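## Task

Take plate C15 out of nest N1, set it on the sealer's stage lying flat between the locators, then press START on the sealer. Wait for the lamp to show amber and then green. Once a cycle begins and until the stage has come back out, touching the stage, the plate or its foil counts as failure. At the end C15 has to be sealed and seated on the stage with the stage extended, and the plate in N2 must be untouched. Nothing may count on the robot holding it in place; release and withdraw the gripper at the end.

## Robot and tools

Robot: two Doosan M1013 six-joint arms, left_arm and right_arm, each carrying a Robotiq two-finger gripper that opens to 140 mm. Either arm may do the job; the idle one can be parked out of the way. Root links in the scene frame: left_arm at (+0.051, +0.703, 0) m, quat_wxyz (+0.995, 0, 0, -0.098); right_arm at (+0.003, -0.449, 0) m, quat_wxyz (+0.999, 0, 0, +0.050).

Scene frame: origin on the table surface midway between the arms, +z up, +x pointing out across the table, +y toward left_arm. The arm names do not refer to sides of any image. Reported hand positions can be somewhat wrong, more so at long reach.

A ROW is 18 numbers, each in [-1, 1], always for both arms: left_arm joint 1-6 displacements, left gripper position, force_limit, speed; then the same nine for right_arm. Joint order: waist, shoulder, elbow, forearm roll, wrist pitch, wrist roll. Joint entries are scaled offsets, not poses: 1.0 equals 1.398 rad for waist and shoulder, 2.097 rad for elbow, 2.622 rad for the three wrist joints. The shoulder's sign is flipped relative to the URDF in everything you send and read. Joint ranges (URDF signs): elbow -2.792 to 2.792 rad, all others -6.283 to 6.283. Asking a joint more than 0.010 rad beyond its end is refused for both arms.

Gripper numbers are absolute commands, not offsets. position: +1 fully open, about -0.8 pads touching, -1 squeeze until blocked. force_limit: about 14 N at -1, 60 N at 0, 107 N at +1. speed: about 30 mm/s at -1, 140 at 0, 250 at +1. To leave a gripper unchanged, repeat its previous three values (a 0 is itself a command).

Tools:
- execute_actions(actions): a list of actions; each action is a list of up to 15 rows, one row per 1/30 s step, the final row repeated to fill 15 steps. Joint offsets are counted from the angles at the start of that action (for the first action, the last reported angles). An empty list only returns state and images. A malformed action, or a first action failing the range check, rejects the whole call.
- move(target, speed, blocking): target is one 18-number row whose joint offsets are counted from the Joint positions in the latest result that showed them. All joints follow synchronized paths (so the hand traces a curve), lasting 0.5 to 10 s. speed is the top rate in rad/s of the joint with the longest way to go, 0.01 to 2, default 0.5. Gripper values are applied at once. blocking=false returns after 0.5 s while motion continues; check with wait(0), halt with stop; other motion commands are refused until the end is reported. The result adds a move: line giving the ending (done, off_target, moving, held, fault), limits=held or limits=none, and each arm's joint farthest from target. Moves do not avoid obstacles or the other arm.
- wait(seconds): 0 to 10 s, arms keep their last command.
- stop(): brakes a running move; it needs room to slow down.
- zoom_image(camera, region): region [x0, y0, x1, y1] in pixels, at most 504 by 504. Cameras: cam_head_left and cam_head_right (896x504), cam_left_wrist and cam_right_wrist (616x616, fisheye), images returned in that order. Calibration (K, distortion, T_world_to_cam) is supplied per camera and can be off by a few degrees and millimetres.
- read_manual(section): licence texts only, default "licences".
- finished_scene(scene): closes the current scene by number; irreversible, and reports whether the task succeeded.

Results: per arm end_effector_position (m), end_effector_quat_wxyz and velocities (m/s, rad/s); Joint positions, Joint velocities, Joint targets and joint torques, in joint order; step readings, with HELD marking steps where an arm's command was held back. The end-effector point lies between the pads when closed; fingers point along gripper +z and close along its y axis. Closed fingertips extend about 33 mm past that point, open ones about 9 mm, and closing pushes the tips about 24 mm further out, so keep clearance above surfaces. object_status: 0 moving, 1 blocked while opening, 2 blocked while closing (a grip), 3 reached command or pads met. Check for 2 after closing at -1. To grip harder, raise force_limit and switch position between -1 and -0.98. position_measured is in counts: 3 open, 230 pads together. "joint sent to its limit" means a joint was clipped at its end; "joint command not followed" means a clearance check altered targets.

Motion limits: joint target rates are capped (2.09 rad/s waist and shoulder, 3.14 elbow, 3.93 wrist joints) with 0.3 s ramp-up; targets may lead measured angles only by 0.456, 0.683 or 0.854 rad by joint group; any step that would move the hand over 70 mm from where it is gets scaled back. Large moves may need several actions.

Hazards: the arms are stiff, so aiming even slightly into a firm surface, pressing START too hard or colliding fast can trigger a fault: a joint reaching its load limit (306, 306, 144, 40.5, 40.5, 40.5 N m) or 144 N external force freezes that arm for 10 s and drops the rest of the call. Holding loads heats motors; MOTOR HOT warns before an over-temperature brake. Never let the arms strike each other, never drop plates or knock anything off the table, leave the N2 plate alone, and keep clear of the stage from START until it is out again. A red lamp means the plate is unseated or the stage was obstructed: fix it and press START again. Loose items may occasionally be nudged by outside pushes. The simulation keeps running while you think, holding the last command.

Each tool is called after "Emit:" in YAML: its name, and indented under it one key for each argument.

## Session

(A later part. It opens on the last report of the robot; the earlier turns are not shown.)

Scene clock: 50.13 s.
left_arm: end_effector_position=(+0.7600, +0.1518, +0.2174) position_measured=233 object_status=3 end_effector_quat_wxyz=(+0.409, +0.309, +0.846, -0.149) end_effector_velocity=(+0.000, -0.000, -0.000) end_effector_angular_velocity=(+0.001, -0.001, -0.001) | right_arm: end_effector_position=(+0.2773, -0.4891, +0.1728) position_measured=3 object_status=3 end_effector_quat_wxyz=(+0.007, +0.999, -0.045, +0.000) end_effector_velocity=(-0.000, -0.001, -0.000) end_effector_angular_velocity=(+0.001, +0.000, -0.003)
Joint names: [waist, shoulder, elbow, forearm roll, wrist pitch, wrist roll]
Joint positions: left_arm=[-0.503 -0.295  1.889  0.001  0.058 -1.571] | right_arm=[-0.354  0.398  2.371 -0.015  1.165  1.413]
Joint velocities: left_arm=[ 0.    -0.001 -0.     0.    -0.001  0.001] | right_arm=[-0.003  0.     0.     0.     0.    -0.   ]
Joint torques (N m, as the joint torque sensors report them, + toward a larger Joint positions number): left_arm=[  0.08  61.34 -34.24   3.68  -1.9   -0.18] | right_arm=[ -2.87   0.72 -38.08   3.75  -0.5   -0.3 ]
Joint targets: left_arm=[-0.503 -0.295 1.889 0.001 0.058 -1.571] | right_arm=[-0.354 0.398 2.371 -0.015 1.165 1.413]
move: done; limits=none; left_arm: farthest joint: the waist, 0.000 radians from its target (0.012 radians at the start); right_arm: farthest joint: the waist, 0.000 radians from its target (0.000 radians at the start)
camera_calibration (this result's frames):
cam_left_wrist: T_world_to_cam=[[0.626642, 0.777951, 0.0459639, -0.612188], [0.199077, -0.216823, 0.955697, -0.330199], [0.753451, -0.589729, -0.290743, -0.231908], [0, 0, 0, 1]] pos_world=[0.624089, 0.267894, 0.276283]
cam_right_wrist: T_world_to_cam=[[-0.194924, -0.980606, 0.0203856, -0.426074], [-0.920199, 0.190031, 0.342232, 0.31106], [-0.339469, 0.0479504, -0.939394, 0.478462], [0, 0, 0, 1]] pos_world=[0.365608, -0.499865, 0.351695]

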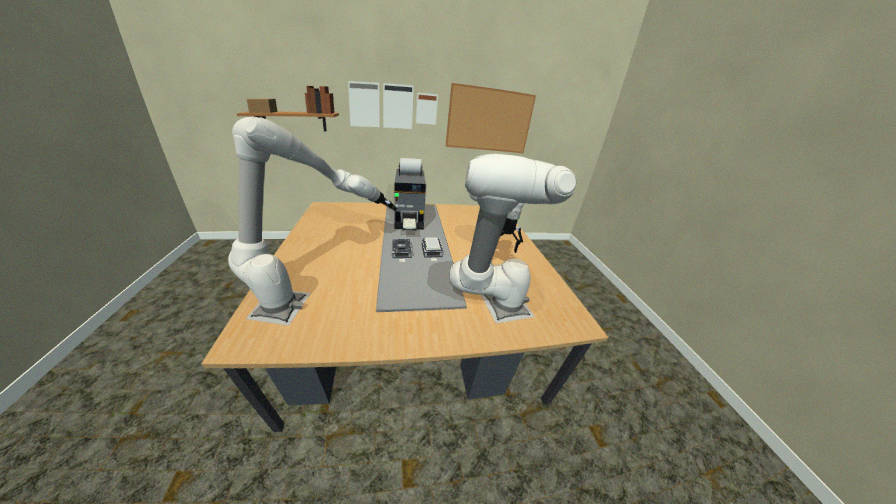

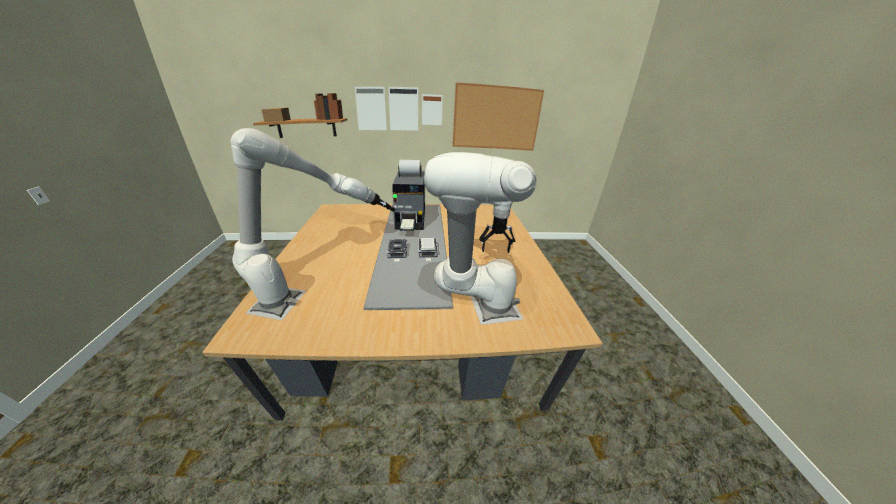

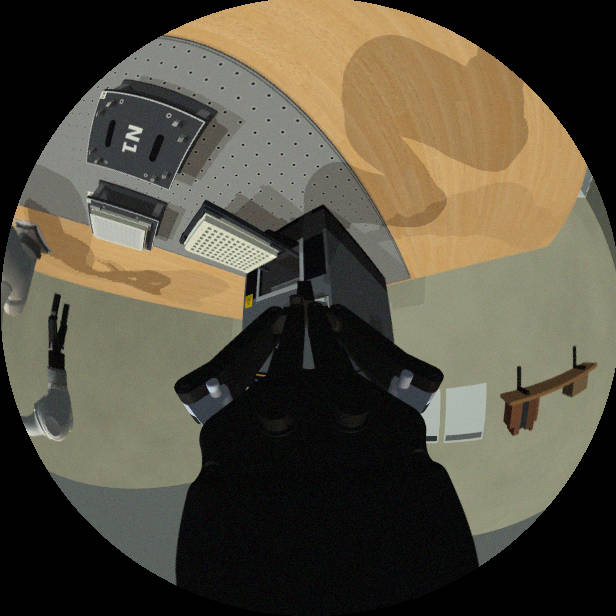

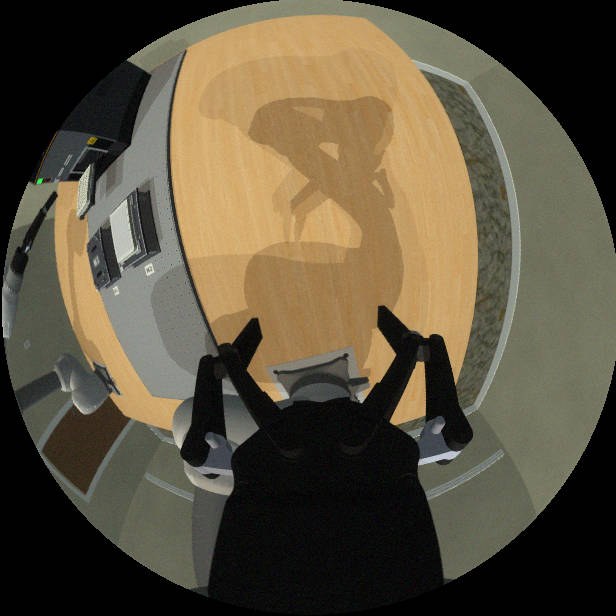

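Emit:
move:
  target: [0.0039,-0.0154,-0.0144,0,0.0033,0,-1,0,0,0,0,0,0,0,0,1,0,0]
  speed: 0.05

Emit:
zoom_image:
  camera: "cam_head_right"
  region: [370,170,430,230]

Emit:
zoom_image:
  camera: "cam_left_wrist"
  region: [250,230,370,350]

Scene clock: 52.07 s.
left_arm: end_effector_position=(+0.7749, +0.1457, +0.2174) position_measured=233 object_status=3 end_effector_quat_wxyz=(+0.409, +0.306, +0.847, -0.148) end_effector_velocity=(+0.000, -0.000, -0.000) end_effector_angular_velocity=(-0.000, +0.000, +0.000) | right_arm: end_effector_position=(+0.2773, -0.4891, +0.1728) position_measured=3 object_status=3 end_effector_quat_wxyz=(+0.007, +0.999, -0.045, +0.000) end_effector_velocity=(-0.000, +0.001, -0.000) end_effector_angular_velocity=(+0.001, +0.000, +0.003)
Joint names: [waist, shoulder, elbow, forearm roll, wrist pitch, wrist roll]
Joint positions: left_arm=[-0.498 -0.316  1.859  0.001  0.067 -1.571] | right_arm=[-0.354  0.398  2.371 -0.015  1.165  1.413]
Joint velocities: left_arm=[-0.    -0.    -0.    -0.001  0.    -0.   ] | right_arm=[ 0.003  0.     0.001  0.001 -0.    -0.   ]
Joint torques (N m, as the joint torque sensors report them, + toward a larger Joint positions number): left_arm=[ -0.11  64.26 -33.72   3.71  -1.9   -0.17] | right_arm=[ -2.99   0.28 -37.78   3.75  -0.33  -0.33]
Joint targets: left_arm=[-0.498 -0.316 1.859 0.001 0.067 -1.571] | right_arm=[-0.354 0.398 2.371 -0.015 1.165 1.413]
move: done; limits=none; left_arm: farthest joint: the waist, 0.000 radians from its target (0.005 radians at the start); right_arm: farthest joint: the waist, 0.000 radians from its target (0.000 radians at the start)
camera_calibration (this result's frames):
cam_left_wrist: T_world_to_cam=[[0.622386, 0.78136, 0.045968, -0.614035], [0.200242, -0.215726, 0.955702, -0.335508], [0.756663, -0.58561, -0.290726, -0.249806], [0, 0, 0, 1]] pos_world=[0.638368, 0.261115, 0.276246]
cam_right_wrist: T_world_to_cam=[[-0.194924, -0.980607, 0.0203856, -0.426074], [-0.920199, 0.190031, 0.342232, 0.31106], [-0.339469, 0.0479503, -0.939394, 0.478462], [0, 0, 0, 1]] pos_world=[0.365608, -0.499865, 0.351695]

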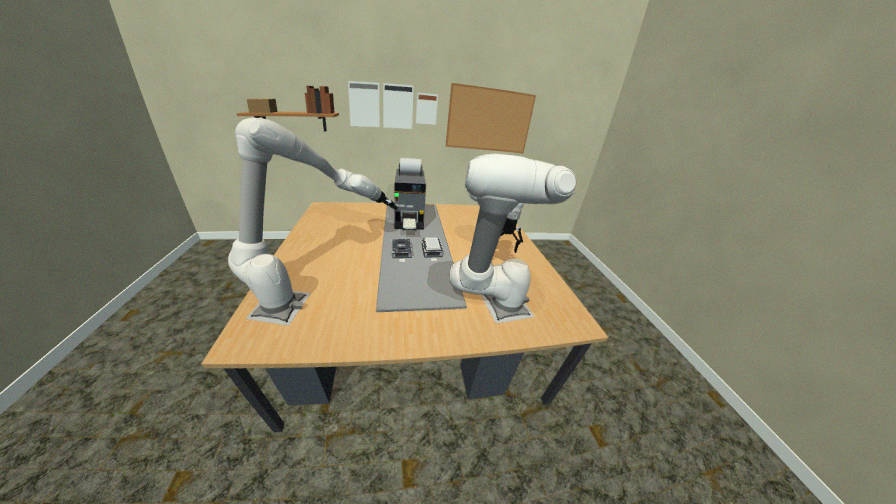

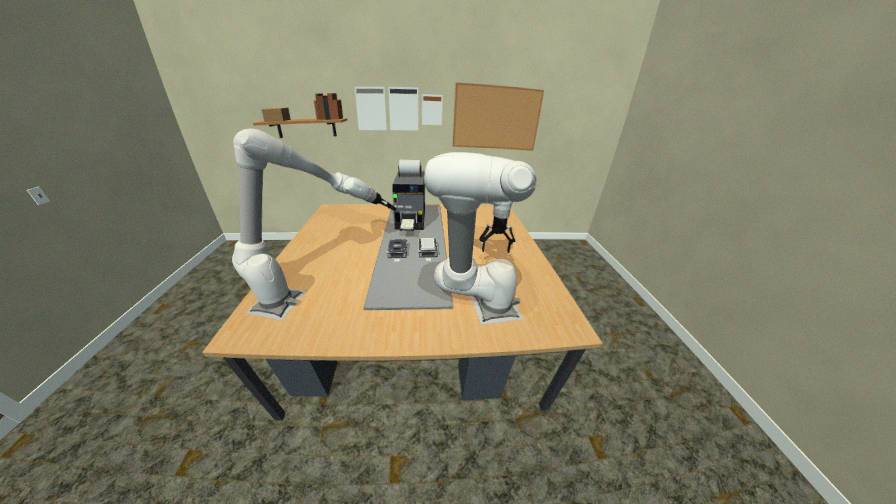

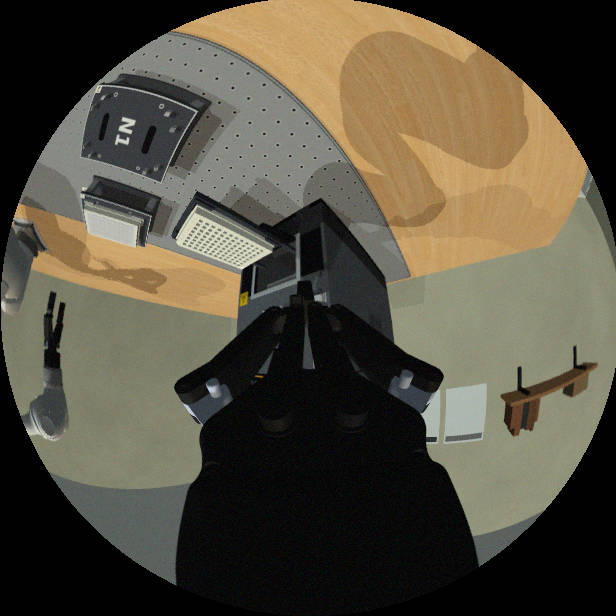

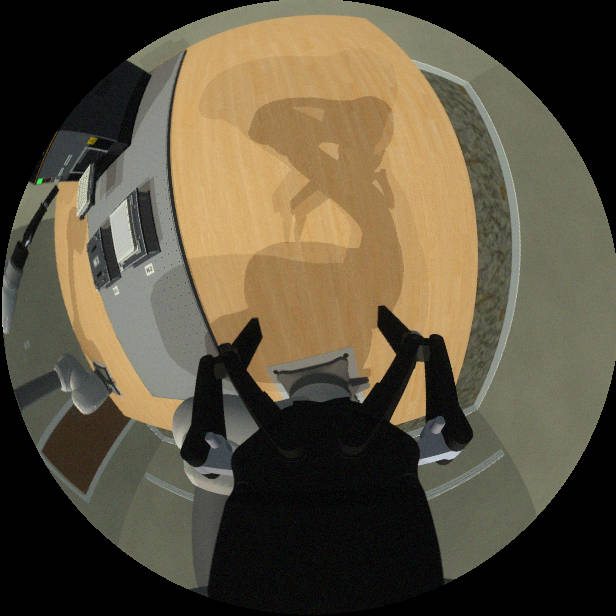

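Region (370, 170, 430, 230) of cam_head_right's 896x504 image, scaled by 8.400, with more detail than that image has.

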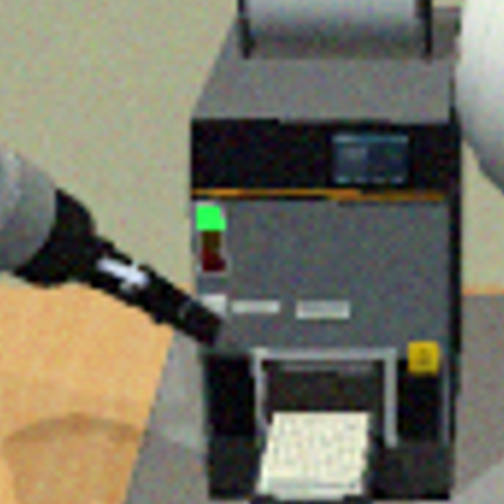

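Region (250, 230, 370, 350) of cam_left_wrist's 616x616 image, scaled by 4.200, with more detail than that image has.

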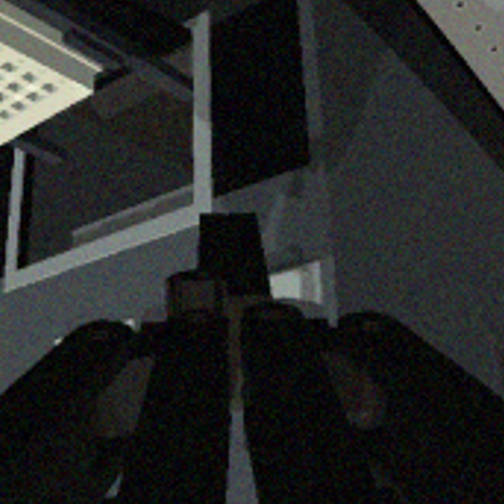

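Emit:
move:
  target: [0.00243,-0.0038,-0.0036,0,0.00086,0,-1,0,0,0,0,0,0,0,0,1,0,0]
  speed: 0.015

Emit:
move:
  target: [0.00146,-0.0023,-0.00216,0,0.0005,0,-1,0,0,0,0,0,0,0,0,1,0,0]
  speed: 0.01

Scene clock: 53.87 s.
left_arm: end_effector_position=(+0.7798, +0.1458, +0.2174) position_measured=233 object_status=3 end_effector_quat_wxyz=(+0.409, +0.305, +0.847, -0.147) end_effector_velocity=(+0.000, -0.000, +0.000) end_effector_angular_velocity=(-0.001, +0.000, +0.001) | right_arm: end_effector_position=(+0.2773, -0.4891, +0.1728) position_measured=3 object_status=3 end_effector_quat_wxyz=(+0.007, +0.999, -0.045, +0.000) end_effector_velocity=(+0.000, +0.000, +0.000) end_effector_angular_velocity=(-0.001, -0.001, +0.001)
Joint names: [waist, shoulder, elbow, forearm roll, wrist pitch, wrist roll]
Joint positions: left_arm=[-0.494 -0.322  1.851  0.001  0.069 -1.571] | right_arm=[-0.354  0.398  2.371 -0.015  1.165  1.413]
Joint velocities: left_arm=[ 0.    -0.    -0.     0.001 -0.    -0.002] | right_arm=[ 0.001  0.001 -0.    -0.001  0.     0.   ]
Joint torques (N m, as the joint torque sensors report them, + toward a larger Joint positions number): left_arm=[  0.25  65.55 -34.42   3.72  -1.79  -0.15] | right_arm=[ -2.84   0.18 -37.72   3.64  -0.41  -0.26]
Joint targets: left_arm=[-0.494 -0.322 1.851 0.001 0.069 -1.571] | right_arm=[-0.354 0.398 2.371 -0.015 1.165 1.413]
move: done; limits=none; left_arm: farthest joint: the waist, 0.000 radians from its target (0.003 radians at the start); right_arm: farthest joint: the waist, 0.000 radians from its target (0.000 radians at the start)
camera_calibration (this result's frames):
cam_left_wrist: T_world_to_cam=[[0.619728, 0.783469, 0.0459696, -0.615302], [0.200986, -0.215056, 0.955696, -0.337142], [0.758644, -0.583033, -0.290742, -0.255376], [0, 0, 0, 1]] pos_world=[0.642821, 0.260672, 0.276242]
cam_right_wrist: T_world_to_cam=[[-0.194924, -0.980606, 0.0203856, -0.426074], [-0.920199, 0.190031, 0.342232, 0.31106], [-0.339468, 0.0479503, -0.939394, 0.478462], [0, 0, 0, 1]] pos_world=[0.365608, -0.499865, 0.351695]

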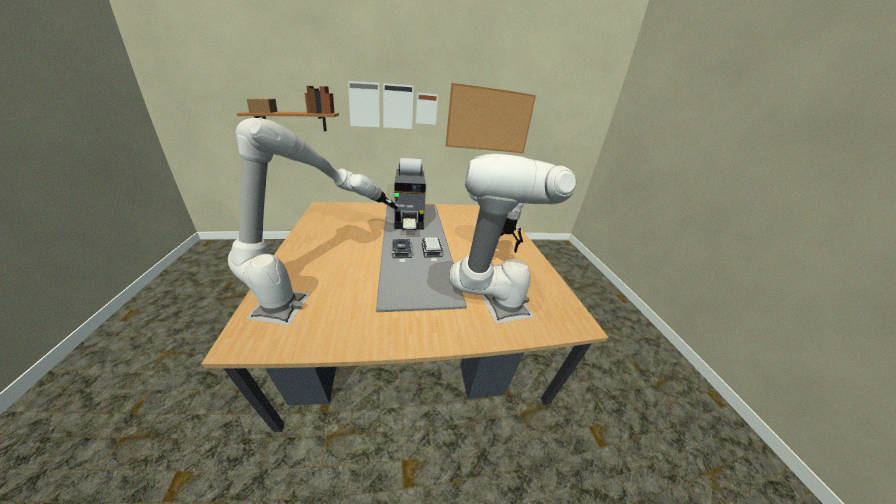

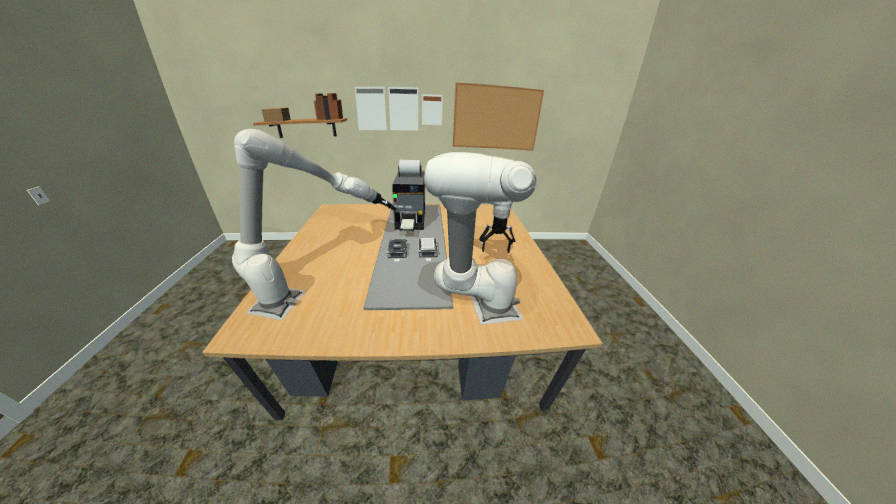

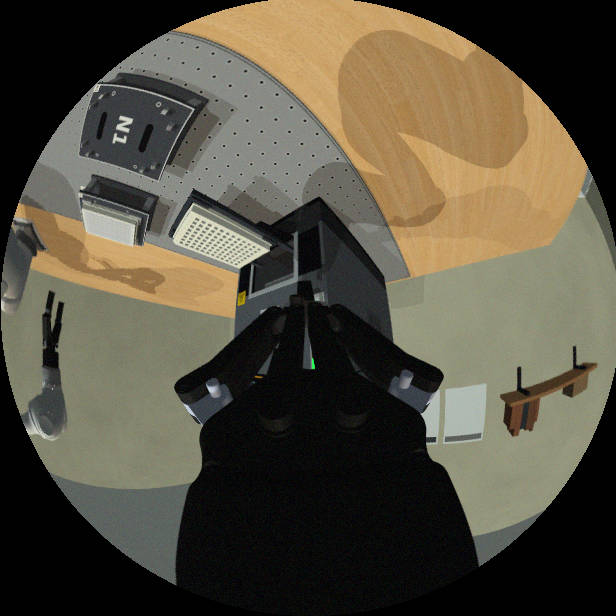

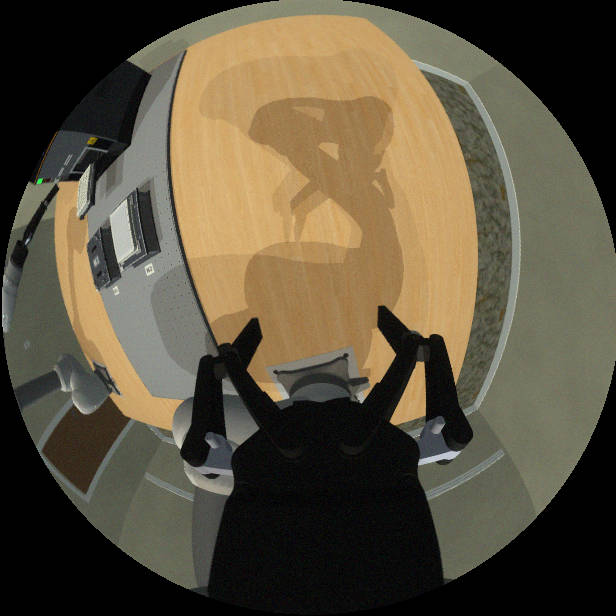

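Scene clock: 54.57 s.
left_arm: end_effector_position=(+0.7827, +0.1458, +0.2174) position_measured=233 object_status=3 end_effector_quat_wxyz=(+0.409, +0.304, +0.848, -0.147) end_effector_velocity=(-0.000, +0.000, -0.000) end_effector_angular_velocity=(-0.000, +0.001, +0.001) | right_arm: end_effector_position=(+0.2773, -0.4891, +0.1728) position_measured=3 object_status=3 end_effector_quat_wxyz=(+0.007, +0.999, -0.045, +0.000) end_effector_velocity=(-0.001, +0.000, -0.001) end_effector_angular_velocity=(+0.000, +0.001, +0.001)
Joint names: [waist, shoulder, elbow, forearm roll, wrist pitch, wrist roll]
Joint positions: left_arm=[-0.492 -0.325  1.847  0.001  0.07  -1.571] | right_arm=[-0.354  0.398  2.371 -0.015  1.165  1.413]
Joint velocities: left_arm=[ 0.    -0.     0.    -0.001  0.     0.   ] | right_arm=[ 0.     0.     0.001 -0.    -0.    -0.   ]
Joint torques (N m, as the joint torque sensors report them, + toward a larger Joint positions number): left_arm=[ -0.25  65.37 -34.69   3.52  -2.06  -0.07] | right_arm=[ -3.42   1.05 -37.73   3.79  -0.46  -0.33]
Joint targets: left_arm=[-0.492 -0.325 1.847 0.001 0.070 -1.571] | right_arm=[-0.354 0.398 2.371 -0.015 1.165 1.413]
move: done; limits=none; left_arm: farthest joint: the waist, 0.000 radians from its target (0.002 radians at the start); right_arm: farthest joint: the waist, 0.000 radians from its target (0.000 radians at the start)
camera_calibration (this result's frames):
cam_left_wrist: T_world_to_cam=[[0.618128, 0.784732, 0.04597, -0.616058], [0.201421, -0.214643, 0.955697, -0.3381], [0.759834, -0.581484, -0.290739, -0.25874], [0, 0, 0, 1]] pos_world=[0.645502, 0.260417, 0.276216]
cam_right_wrist: T_world_to_cam=[[-0.194924, -0.980607, 0.0203856, -0.426074], [-0.920199, 0.190031, 0.342232, 0.31106], [-0.339468, 0.0479503, -0.939394, 0.478462], [0, 0, 0, 1]] pos_world=[0.365608, -0.499865, 0.351695]

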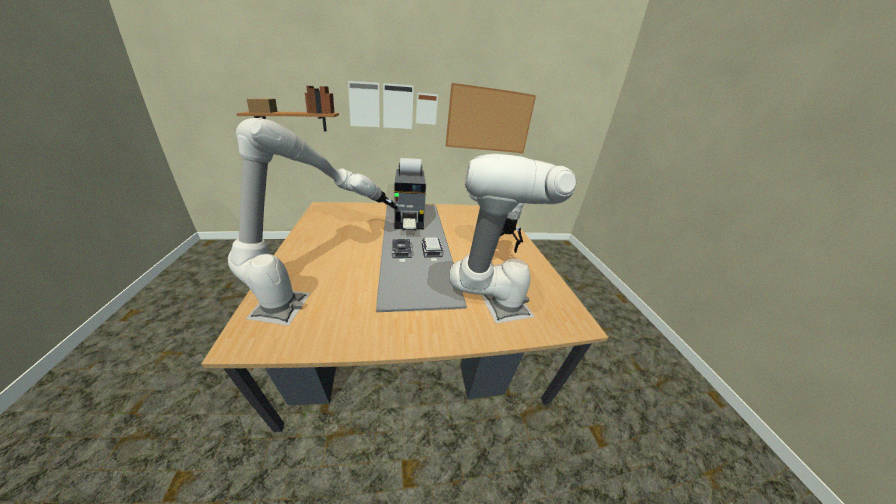

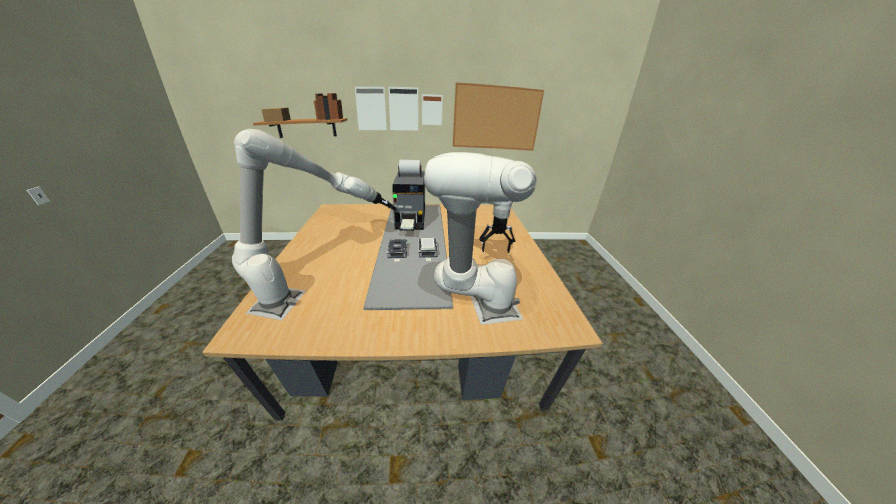

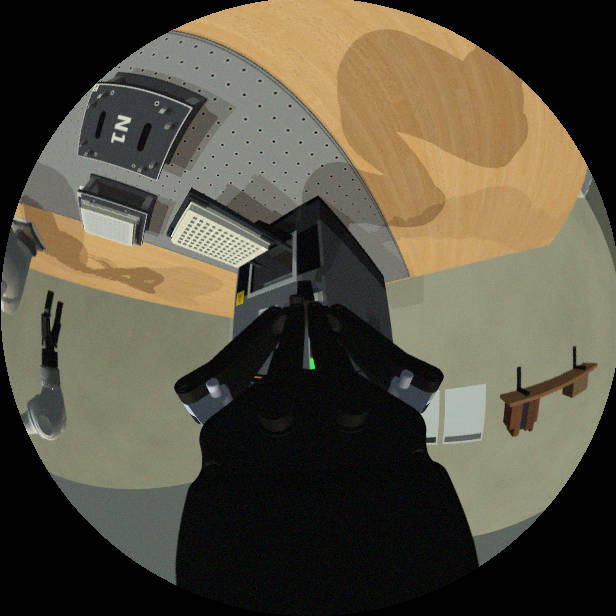

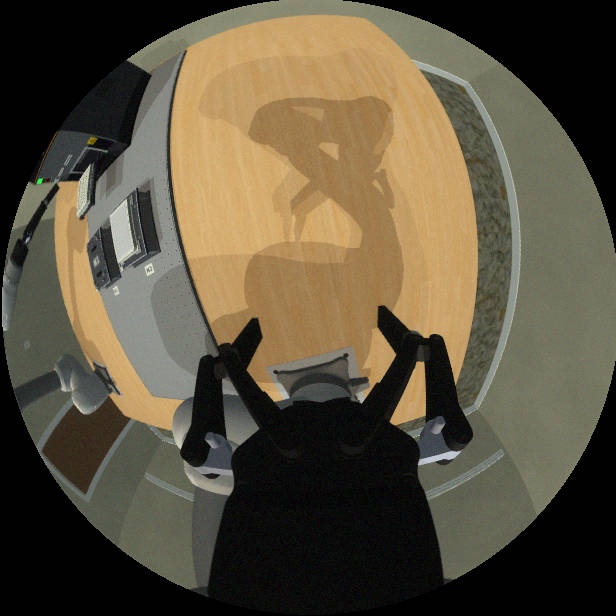

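Emit:
move:
  target: [0.00146,-0.0023,-0.00216,0,0.0005,0,-1,0,0,0,0,0,0,0,0,1,0,0]
  speed: 0.01

Emit:
zoom_image:
  camera: "cam_left_wrist"
  region: [250,230,370,350]

Emit:
zoom_image:
  camera: "cam_head_right"
  region: [370,170,430,230]

Scene clock: 55.70 s.
left_arm: end_effector_position=(+0.7856, +0.1458, +0.2174) position_measured=233 object_status=3 end_effector_quat_wxyz=(+0.410, +0.303, +0.848, -0.146) end_effector_velocity=(-0.000, +0.000, -0.001) end_effector_angular_velocity=(+0.001, +0.001, +0.000) | right_arm: end_effector_position=(+0.2773, -0.4891, +0.1728) position_measured=3 object_status=3 end_effector_quat_wxyz=(+0.007, +0.999, -0.045, +0.000) end_effector_velocity=(-0.000, -0.000, -0.000) end_effector_angular_velocity=(-0.000, +0.000, -0.000)
Joint names: [waist, shoulder, elbow, forearm roll, wrist pitch, wrist roll]
Joint positions: left_arm=[-0.49  -0.328  1.842  0.001  0.071 -1.571] | right_arm=[-0.354  0.398  2.371 -0.015  1.165  1.413]
Joint velocities: left_arm=[ 0.    -0.001 -0.    -0.001  0.001  0.   ] | right_arm=[-0.  0.  0. -0.  0.  0.]
Joint torques (N m, as the joint torque sensors report them, + toward a larger Joint positions number): left_arm=[ -0.05  67.42 -34.74   3.57  -1.9    0.04] | right_arm=[ -2.58   1.69 -37.74   3.78  -0.43  -0.27]
Joint targets: left_arm=[-0.490 -0.328 1.842 0.001 0.071 -1.571] | right_arm=[-0.354 0.398 2.371 -0.015 1.165 1.413]
move: done; limits=none; left_arm: farthest joint: the waist, 0.000 radians from its target (0.002 radians at the start); right_arm: farthest joint: the waist, 0.000 radians from its target (0.000 radians at the start)
camera_calibration (this result's frames):
cam_left_wrist: T_world_to_cam=[[0.616525, 0.785992, 0.0459708, -0.616812], [0.201856, -0.21423, 0.955699, -0.339051], [0.76102, -0.579933, -0.290735, -0.262103], [0, 0, 0, 1]] pos_world=[0.648185, 0.260172, 0.276183]
cam_right_wrist: T_world_to_cam=[[-0.194924, -0.980607, 0.0203857, -0.426075], [-0.920199, 0.190031, 0.342232, 0.31106], [-0.339468, 0.0479502, -0.939394, 0.478462], [0, 0, 0, 1]] pos_world=[0.365608, -0.499865, 0.351695]

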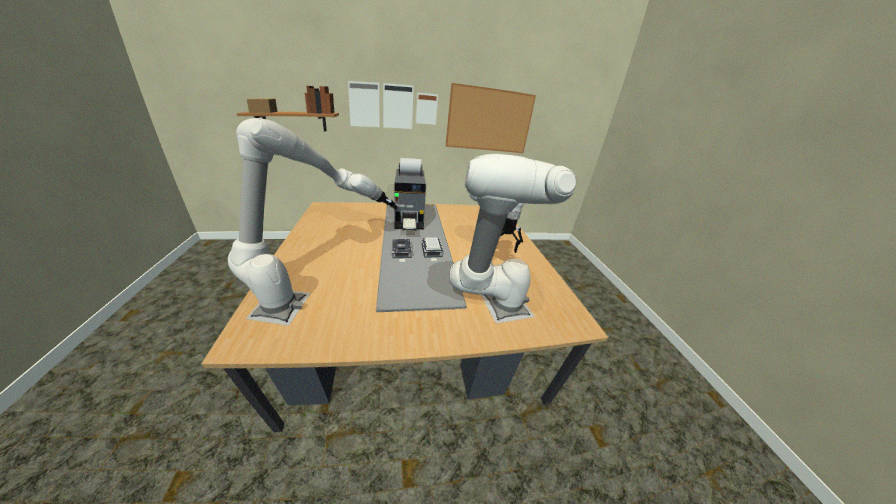

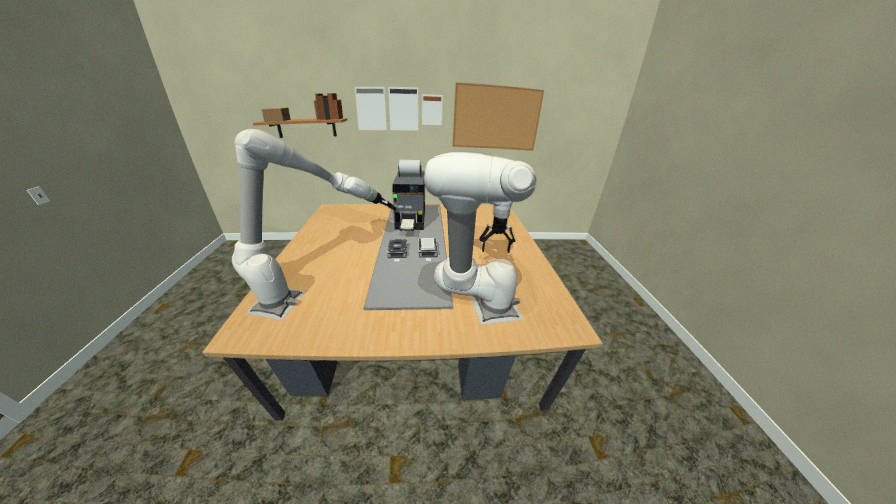

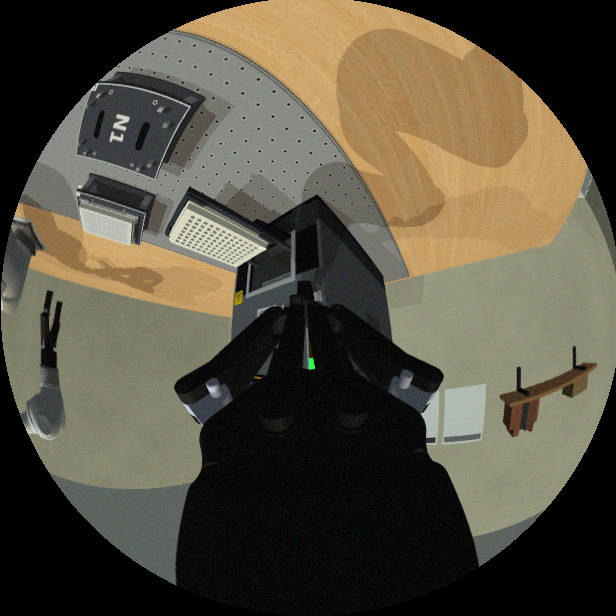

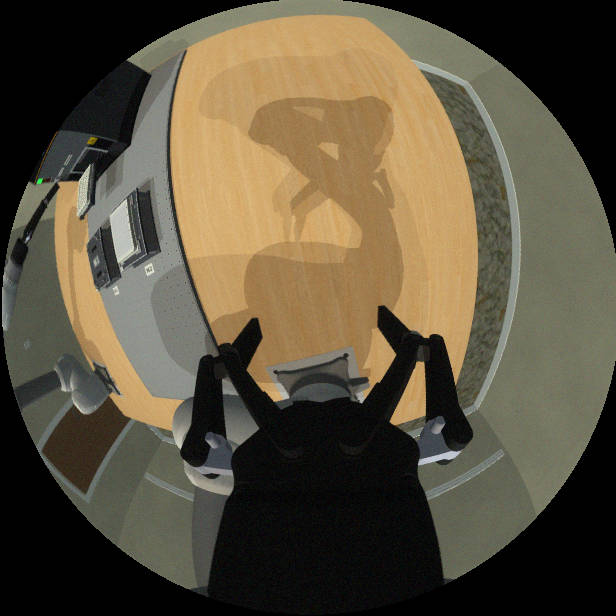

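Region (250, 230, 370, 350) of cam_left_wrist's 616x616 image, scaled by 4.200, with more detail than that image has.

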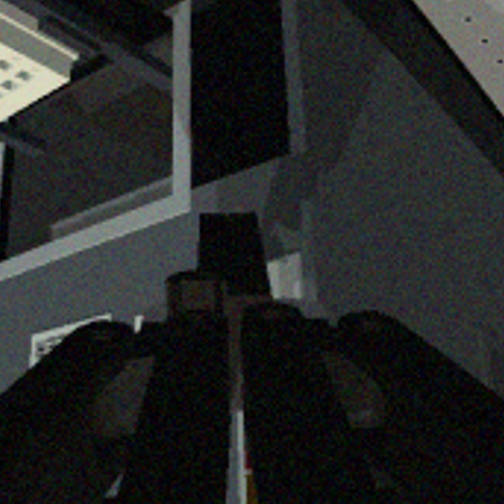

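Region (370, 170, 430, 230) of cam_head_right's 896x504 image, scaled by 8.400, with more detail than that image has.

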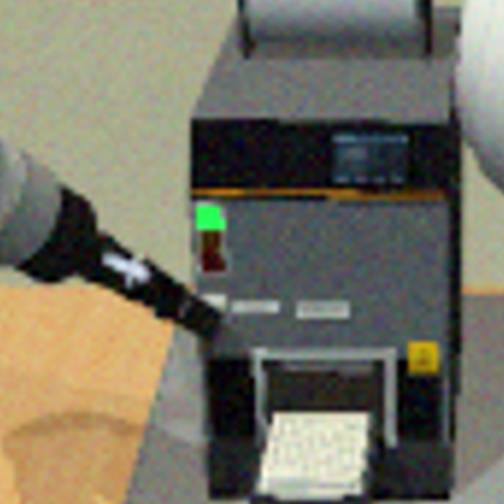

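Emit:
execute_actions:
  actions: []

Emit:
move:
  target: [0.00146,-0.0023,-0.00216,0,0.0005,0,-1,0,0,0,0,0,0,0,0,1,0,0]
  speed: 0.01

Emit:
zoom_image:
  camera: "cam_head_right"
  region: [340,150,460,250]

Scene clock: 57.03 s.
left_arm: end_effector_position=(+0.7856, +0.1458, +0.2174) position_measured=233 object_status=3 end_effector_quat_wxyz=(+0.410, +0.303, +0.848, -0.146) end_effector_velocity=(-0.000, +0.000, -0.000) end_effector_angular_velocity=(-0.001, +0.002, +0.001) | right_arm: end_effector_position=(+0.2773, -0.4891, +0.1728) position_measured=3 object_status=3 end_effector_quat_wxyz=(+0.007, +0.999, -0.045, +0.000) end_effector_velocity=(+0.000, +0.000, +0.000) end_effector_angular_velocity=(+0.000, -0.001, +0.000)
Joint names: [waist, shoulder, elbow, forearm roll, wrist pitch, wrist roll]
Joint positions: left_arm=[-0.49  -0.328  1.842  0.001  0.071 -1.571] | right_arm=[-0.354  0.398  2.371 -0.015  1.165  1.413]
Joint velocities: left_arm=[-0.     0.     0.    -0.     0.001 -0.002] | right_arm=[ 0.001  0.    -0.001  0.     0.     0.   ]
Joint torques (N m, as the joint torque sensors report them, + toward a larger Joint positions number): left_arm=[ -1.26  65.68 -34.41   3.65  -1.84  -0.19] | right_arm=[ -3.71   0.74 -37.66   3.77  -0.47  -0.37]
Joint targets: left_arm=[-0.490 -0.328 1.842 0.001 0.071 -1.571] | right_arm=[-0.354 0.398 2.371 -0.015 1.165 1.413]
camera_calibration (this result's frames):
cam_left_wrist: T_world_to_cam=[[0.616524, 0.785993, 0.0459705, -0.616812], [0.201856, -0.21423, 0.955699, -0.339052], [0.761021, -0.579932, -0.290735, -0.262106], [0, 0, 0, 1]] pos_world=[0.648188, 0.260172, 0.276183]
cam_right_wrist: T_world_to_cam=[[-0.194924, -0.980606, 0.0203856, -0.426074], [-0.920199, 0.190031, 0.342232, 0.31106], [-0.339468, 0.0479503, -0.939394, 0.478462], [0, 0, 0, 1]] pos_world=[0.365608, -0.499865, 0.351695]

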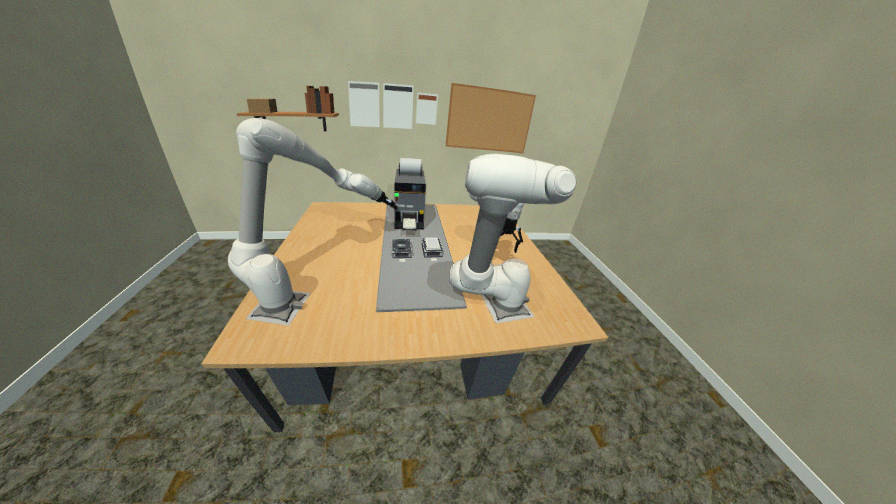

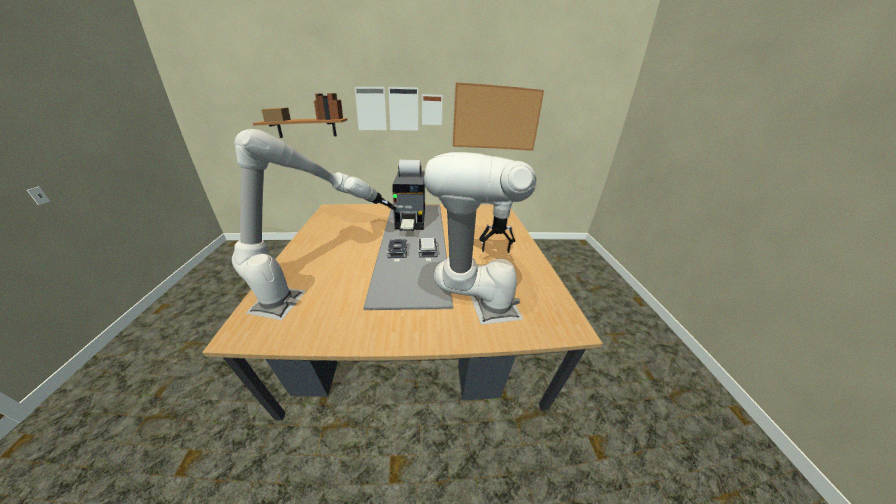

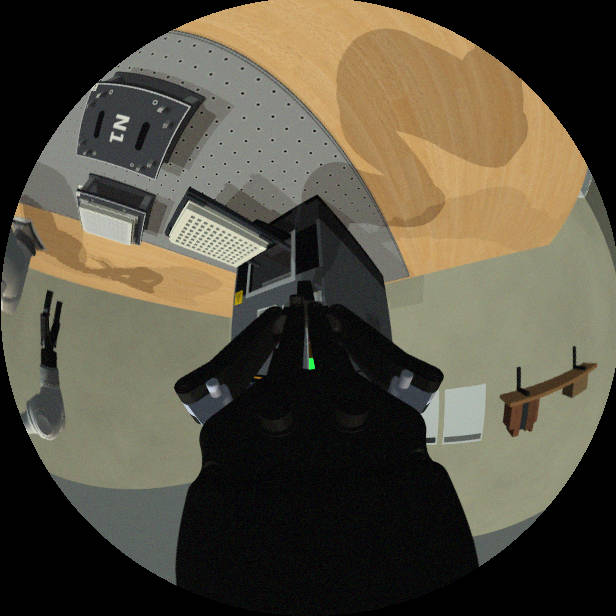

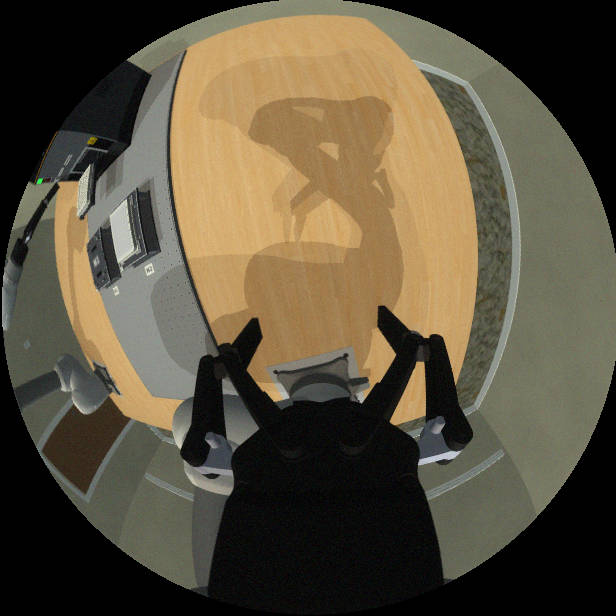

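Scene clock: 57.73 s.
left_arm: end_effector_position=(+0.7885, +0.1459, +0.2173) position_measured=233 object_status=3 end_effector_quat_wxyz=(+0.410, +0.302, +0.848, -0.146) end_effector_velocity=(+0.000, -0.000, +0.000) end_effector_angular_velocity=(-0.001, -0.001, +0.000) | right_arm: end_effector_position=(+0.2773, -0.4891, +0.1728) position_measured=3 object_status=3 end_effector_quat_wxyz=(+0.007, +0.999, -0.045, +0.000) end_effector_velocity=(-0.000, +0.001, -0.000) end_effector_angular_velocity=(+0.001, +0.001, +0.001)
Joint names: [waist, shoulder, elbow, forearm roll, wrist pitch, wrist roll]
Joint positions: left_arm=[-0.488 -0.331  1.838  0.001  0.073 -1.571] | right_arm=[-0.354  0.398  2.371 -0.015  1.165  1.413]
Joint velocities: left_arm=[-0.    -0.    -0.    -0.    -0.001 -0.001] | right_arm=[ 0.001 -0.     0.001  0.001  0.     0.   ]
Joint torques (N m, as the joint torque sensors report them, + toward a larger Joint positions number): left_arm=[ -0.08  65.39 -35.11   3.62  -1.94  -0.08] | right_arm=[ -2.64   1.24 -38.22   3.78  -0.33  -0.35]
Joint targets: left_arm=[-0.488 -0.331 1.838 0.001 0.073 -1.571] | right_arm=[-0.354 0.398 2.371 -0.015 1.165 1.413]
move: done; limits=none; left_arm: farthest joint: the waist, 0.000 radians from its target (0.002 radians at the start); right_arm: farthest joint: the waist, 0.000 radians from its target (0.000 radians at the start)
camera_calibration (this result's frames):
cam_left_wrist: T_world_to_cam=[[0.61492, 0.787248, 0.0459715, -0.617563], [0.202292, -0.213819, 0.955698, -0.339997], [0.762201, -0.578378, -0.290736, -0.265467], [0, 0, 0, 1]] pos_world=[0.65087, 0.259937, 0.276144]
cam_right_wrist: T_world_to_cam=[[-0.194924, -0.980606, 0.0203855, -0.426074], [-0.920199, 0.190031, 0.342232, 0.31106], [-0.339468, 0.0479504, -0.939394, 0.478462], [0, 0, 0, 1]] pos_world=[0.365608, -0.499865, 0.351695]

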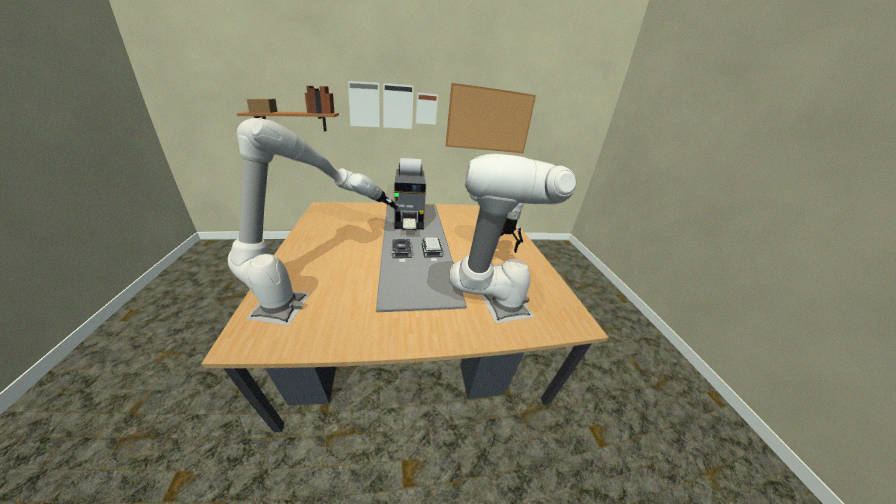

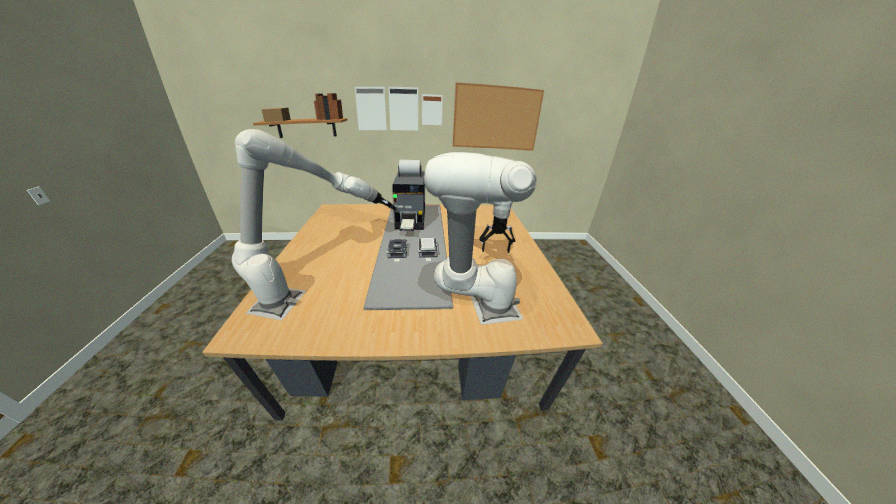

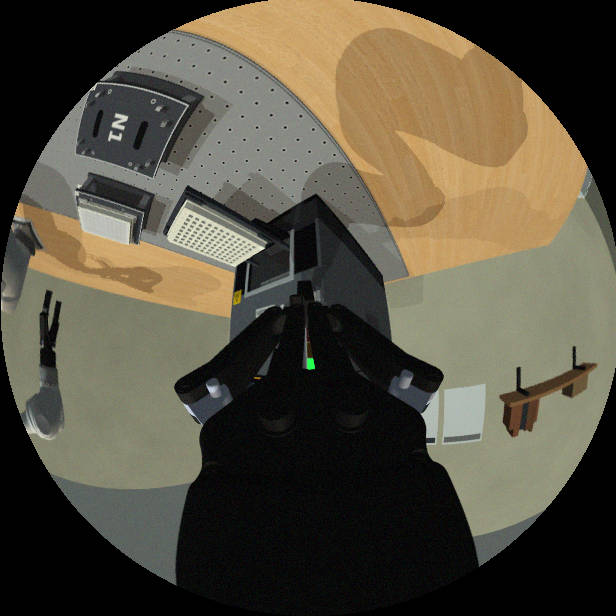

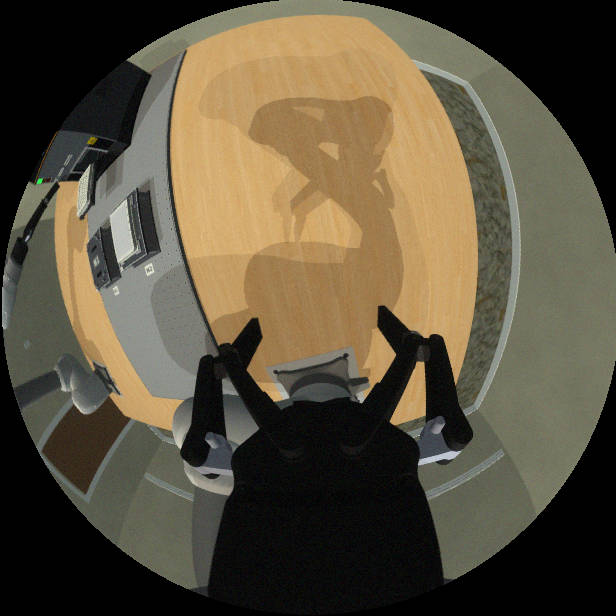

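Region (340, 150, 460, 250) of cam_head_right's 896x504 image, scaled by 4.200, with more detail than that image has.

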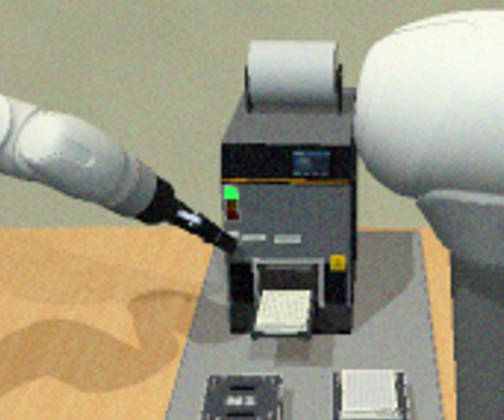

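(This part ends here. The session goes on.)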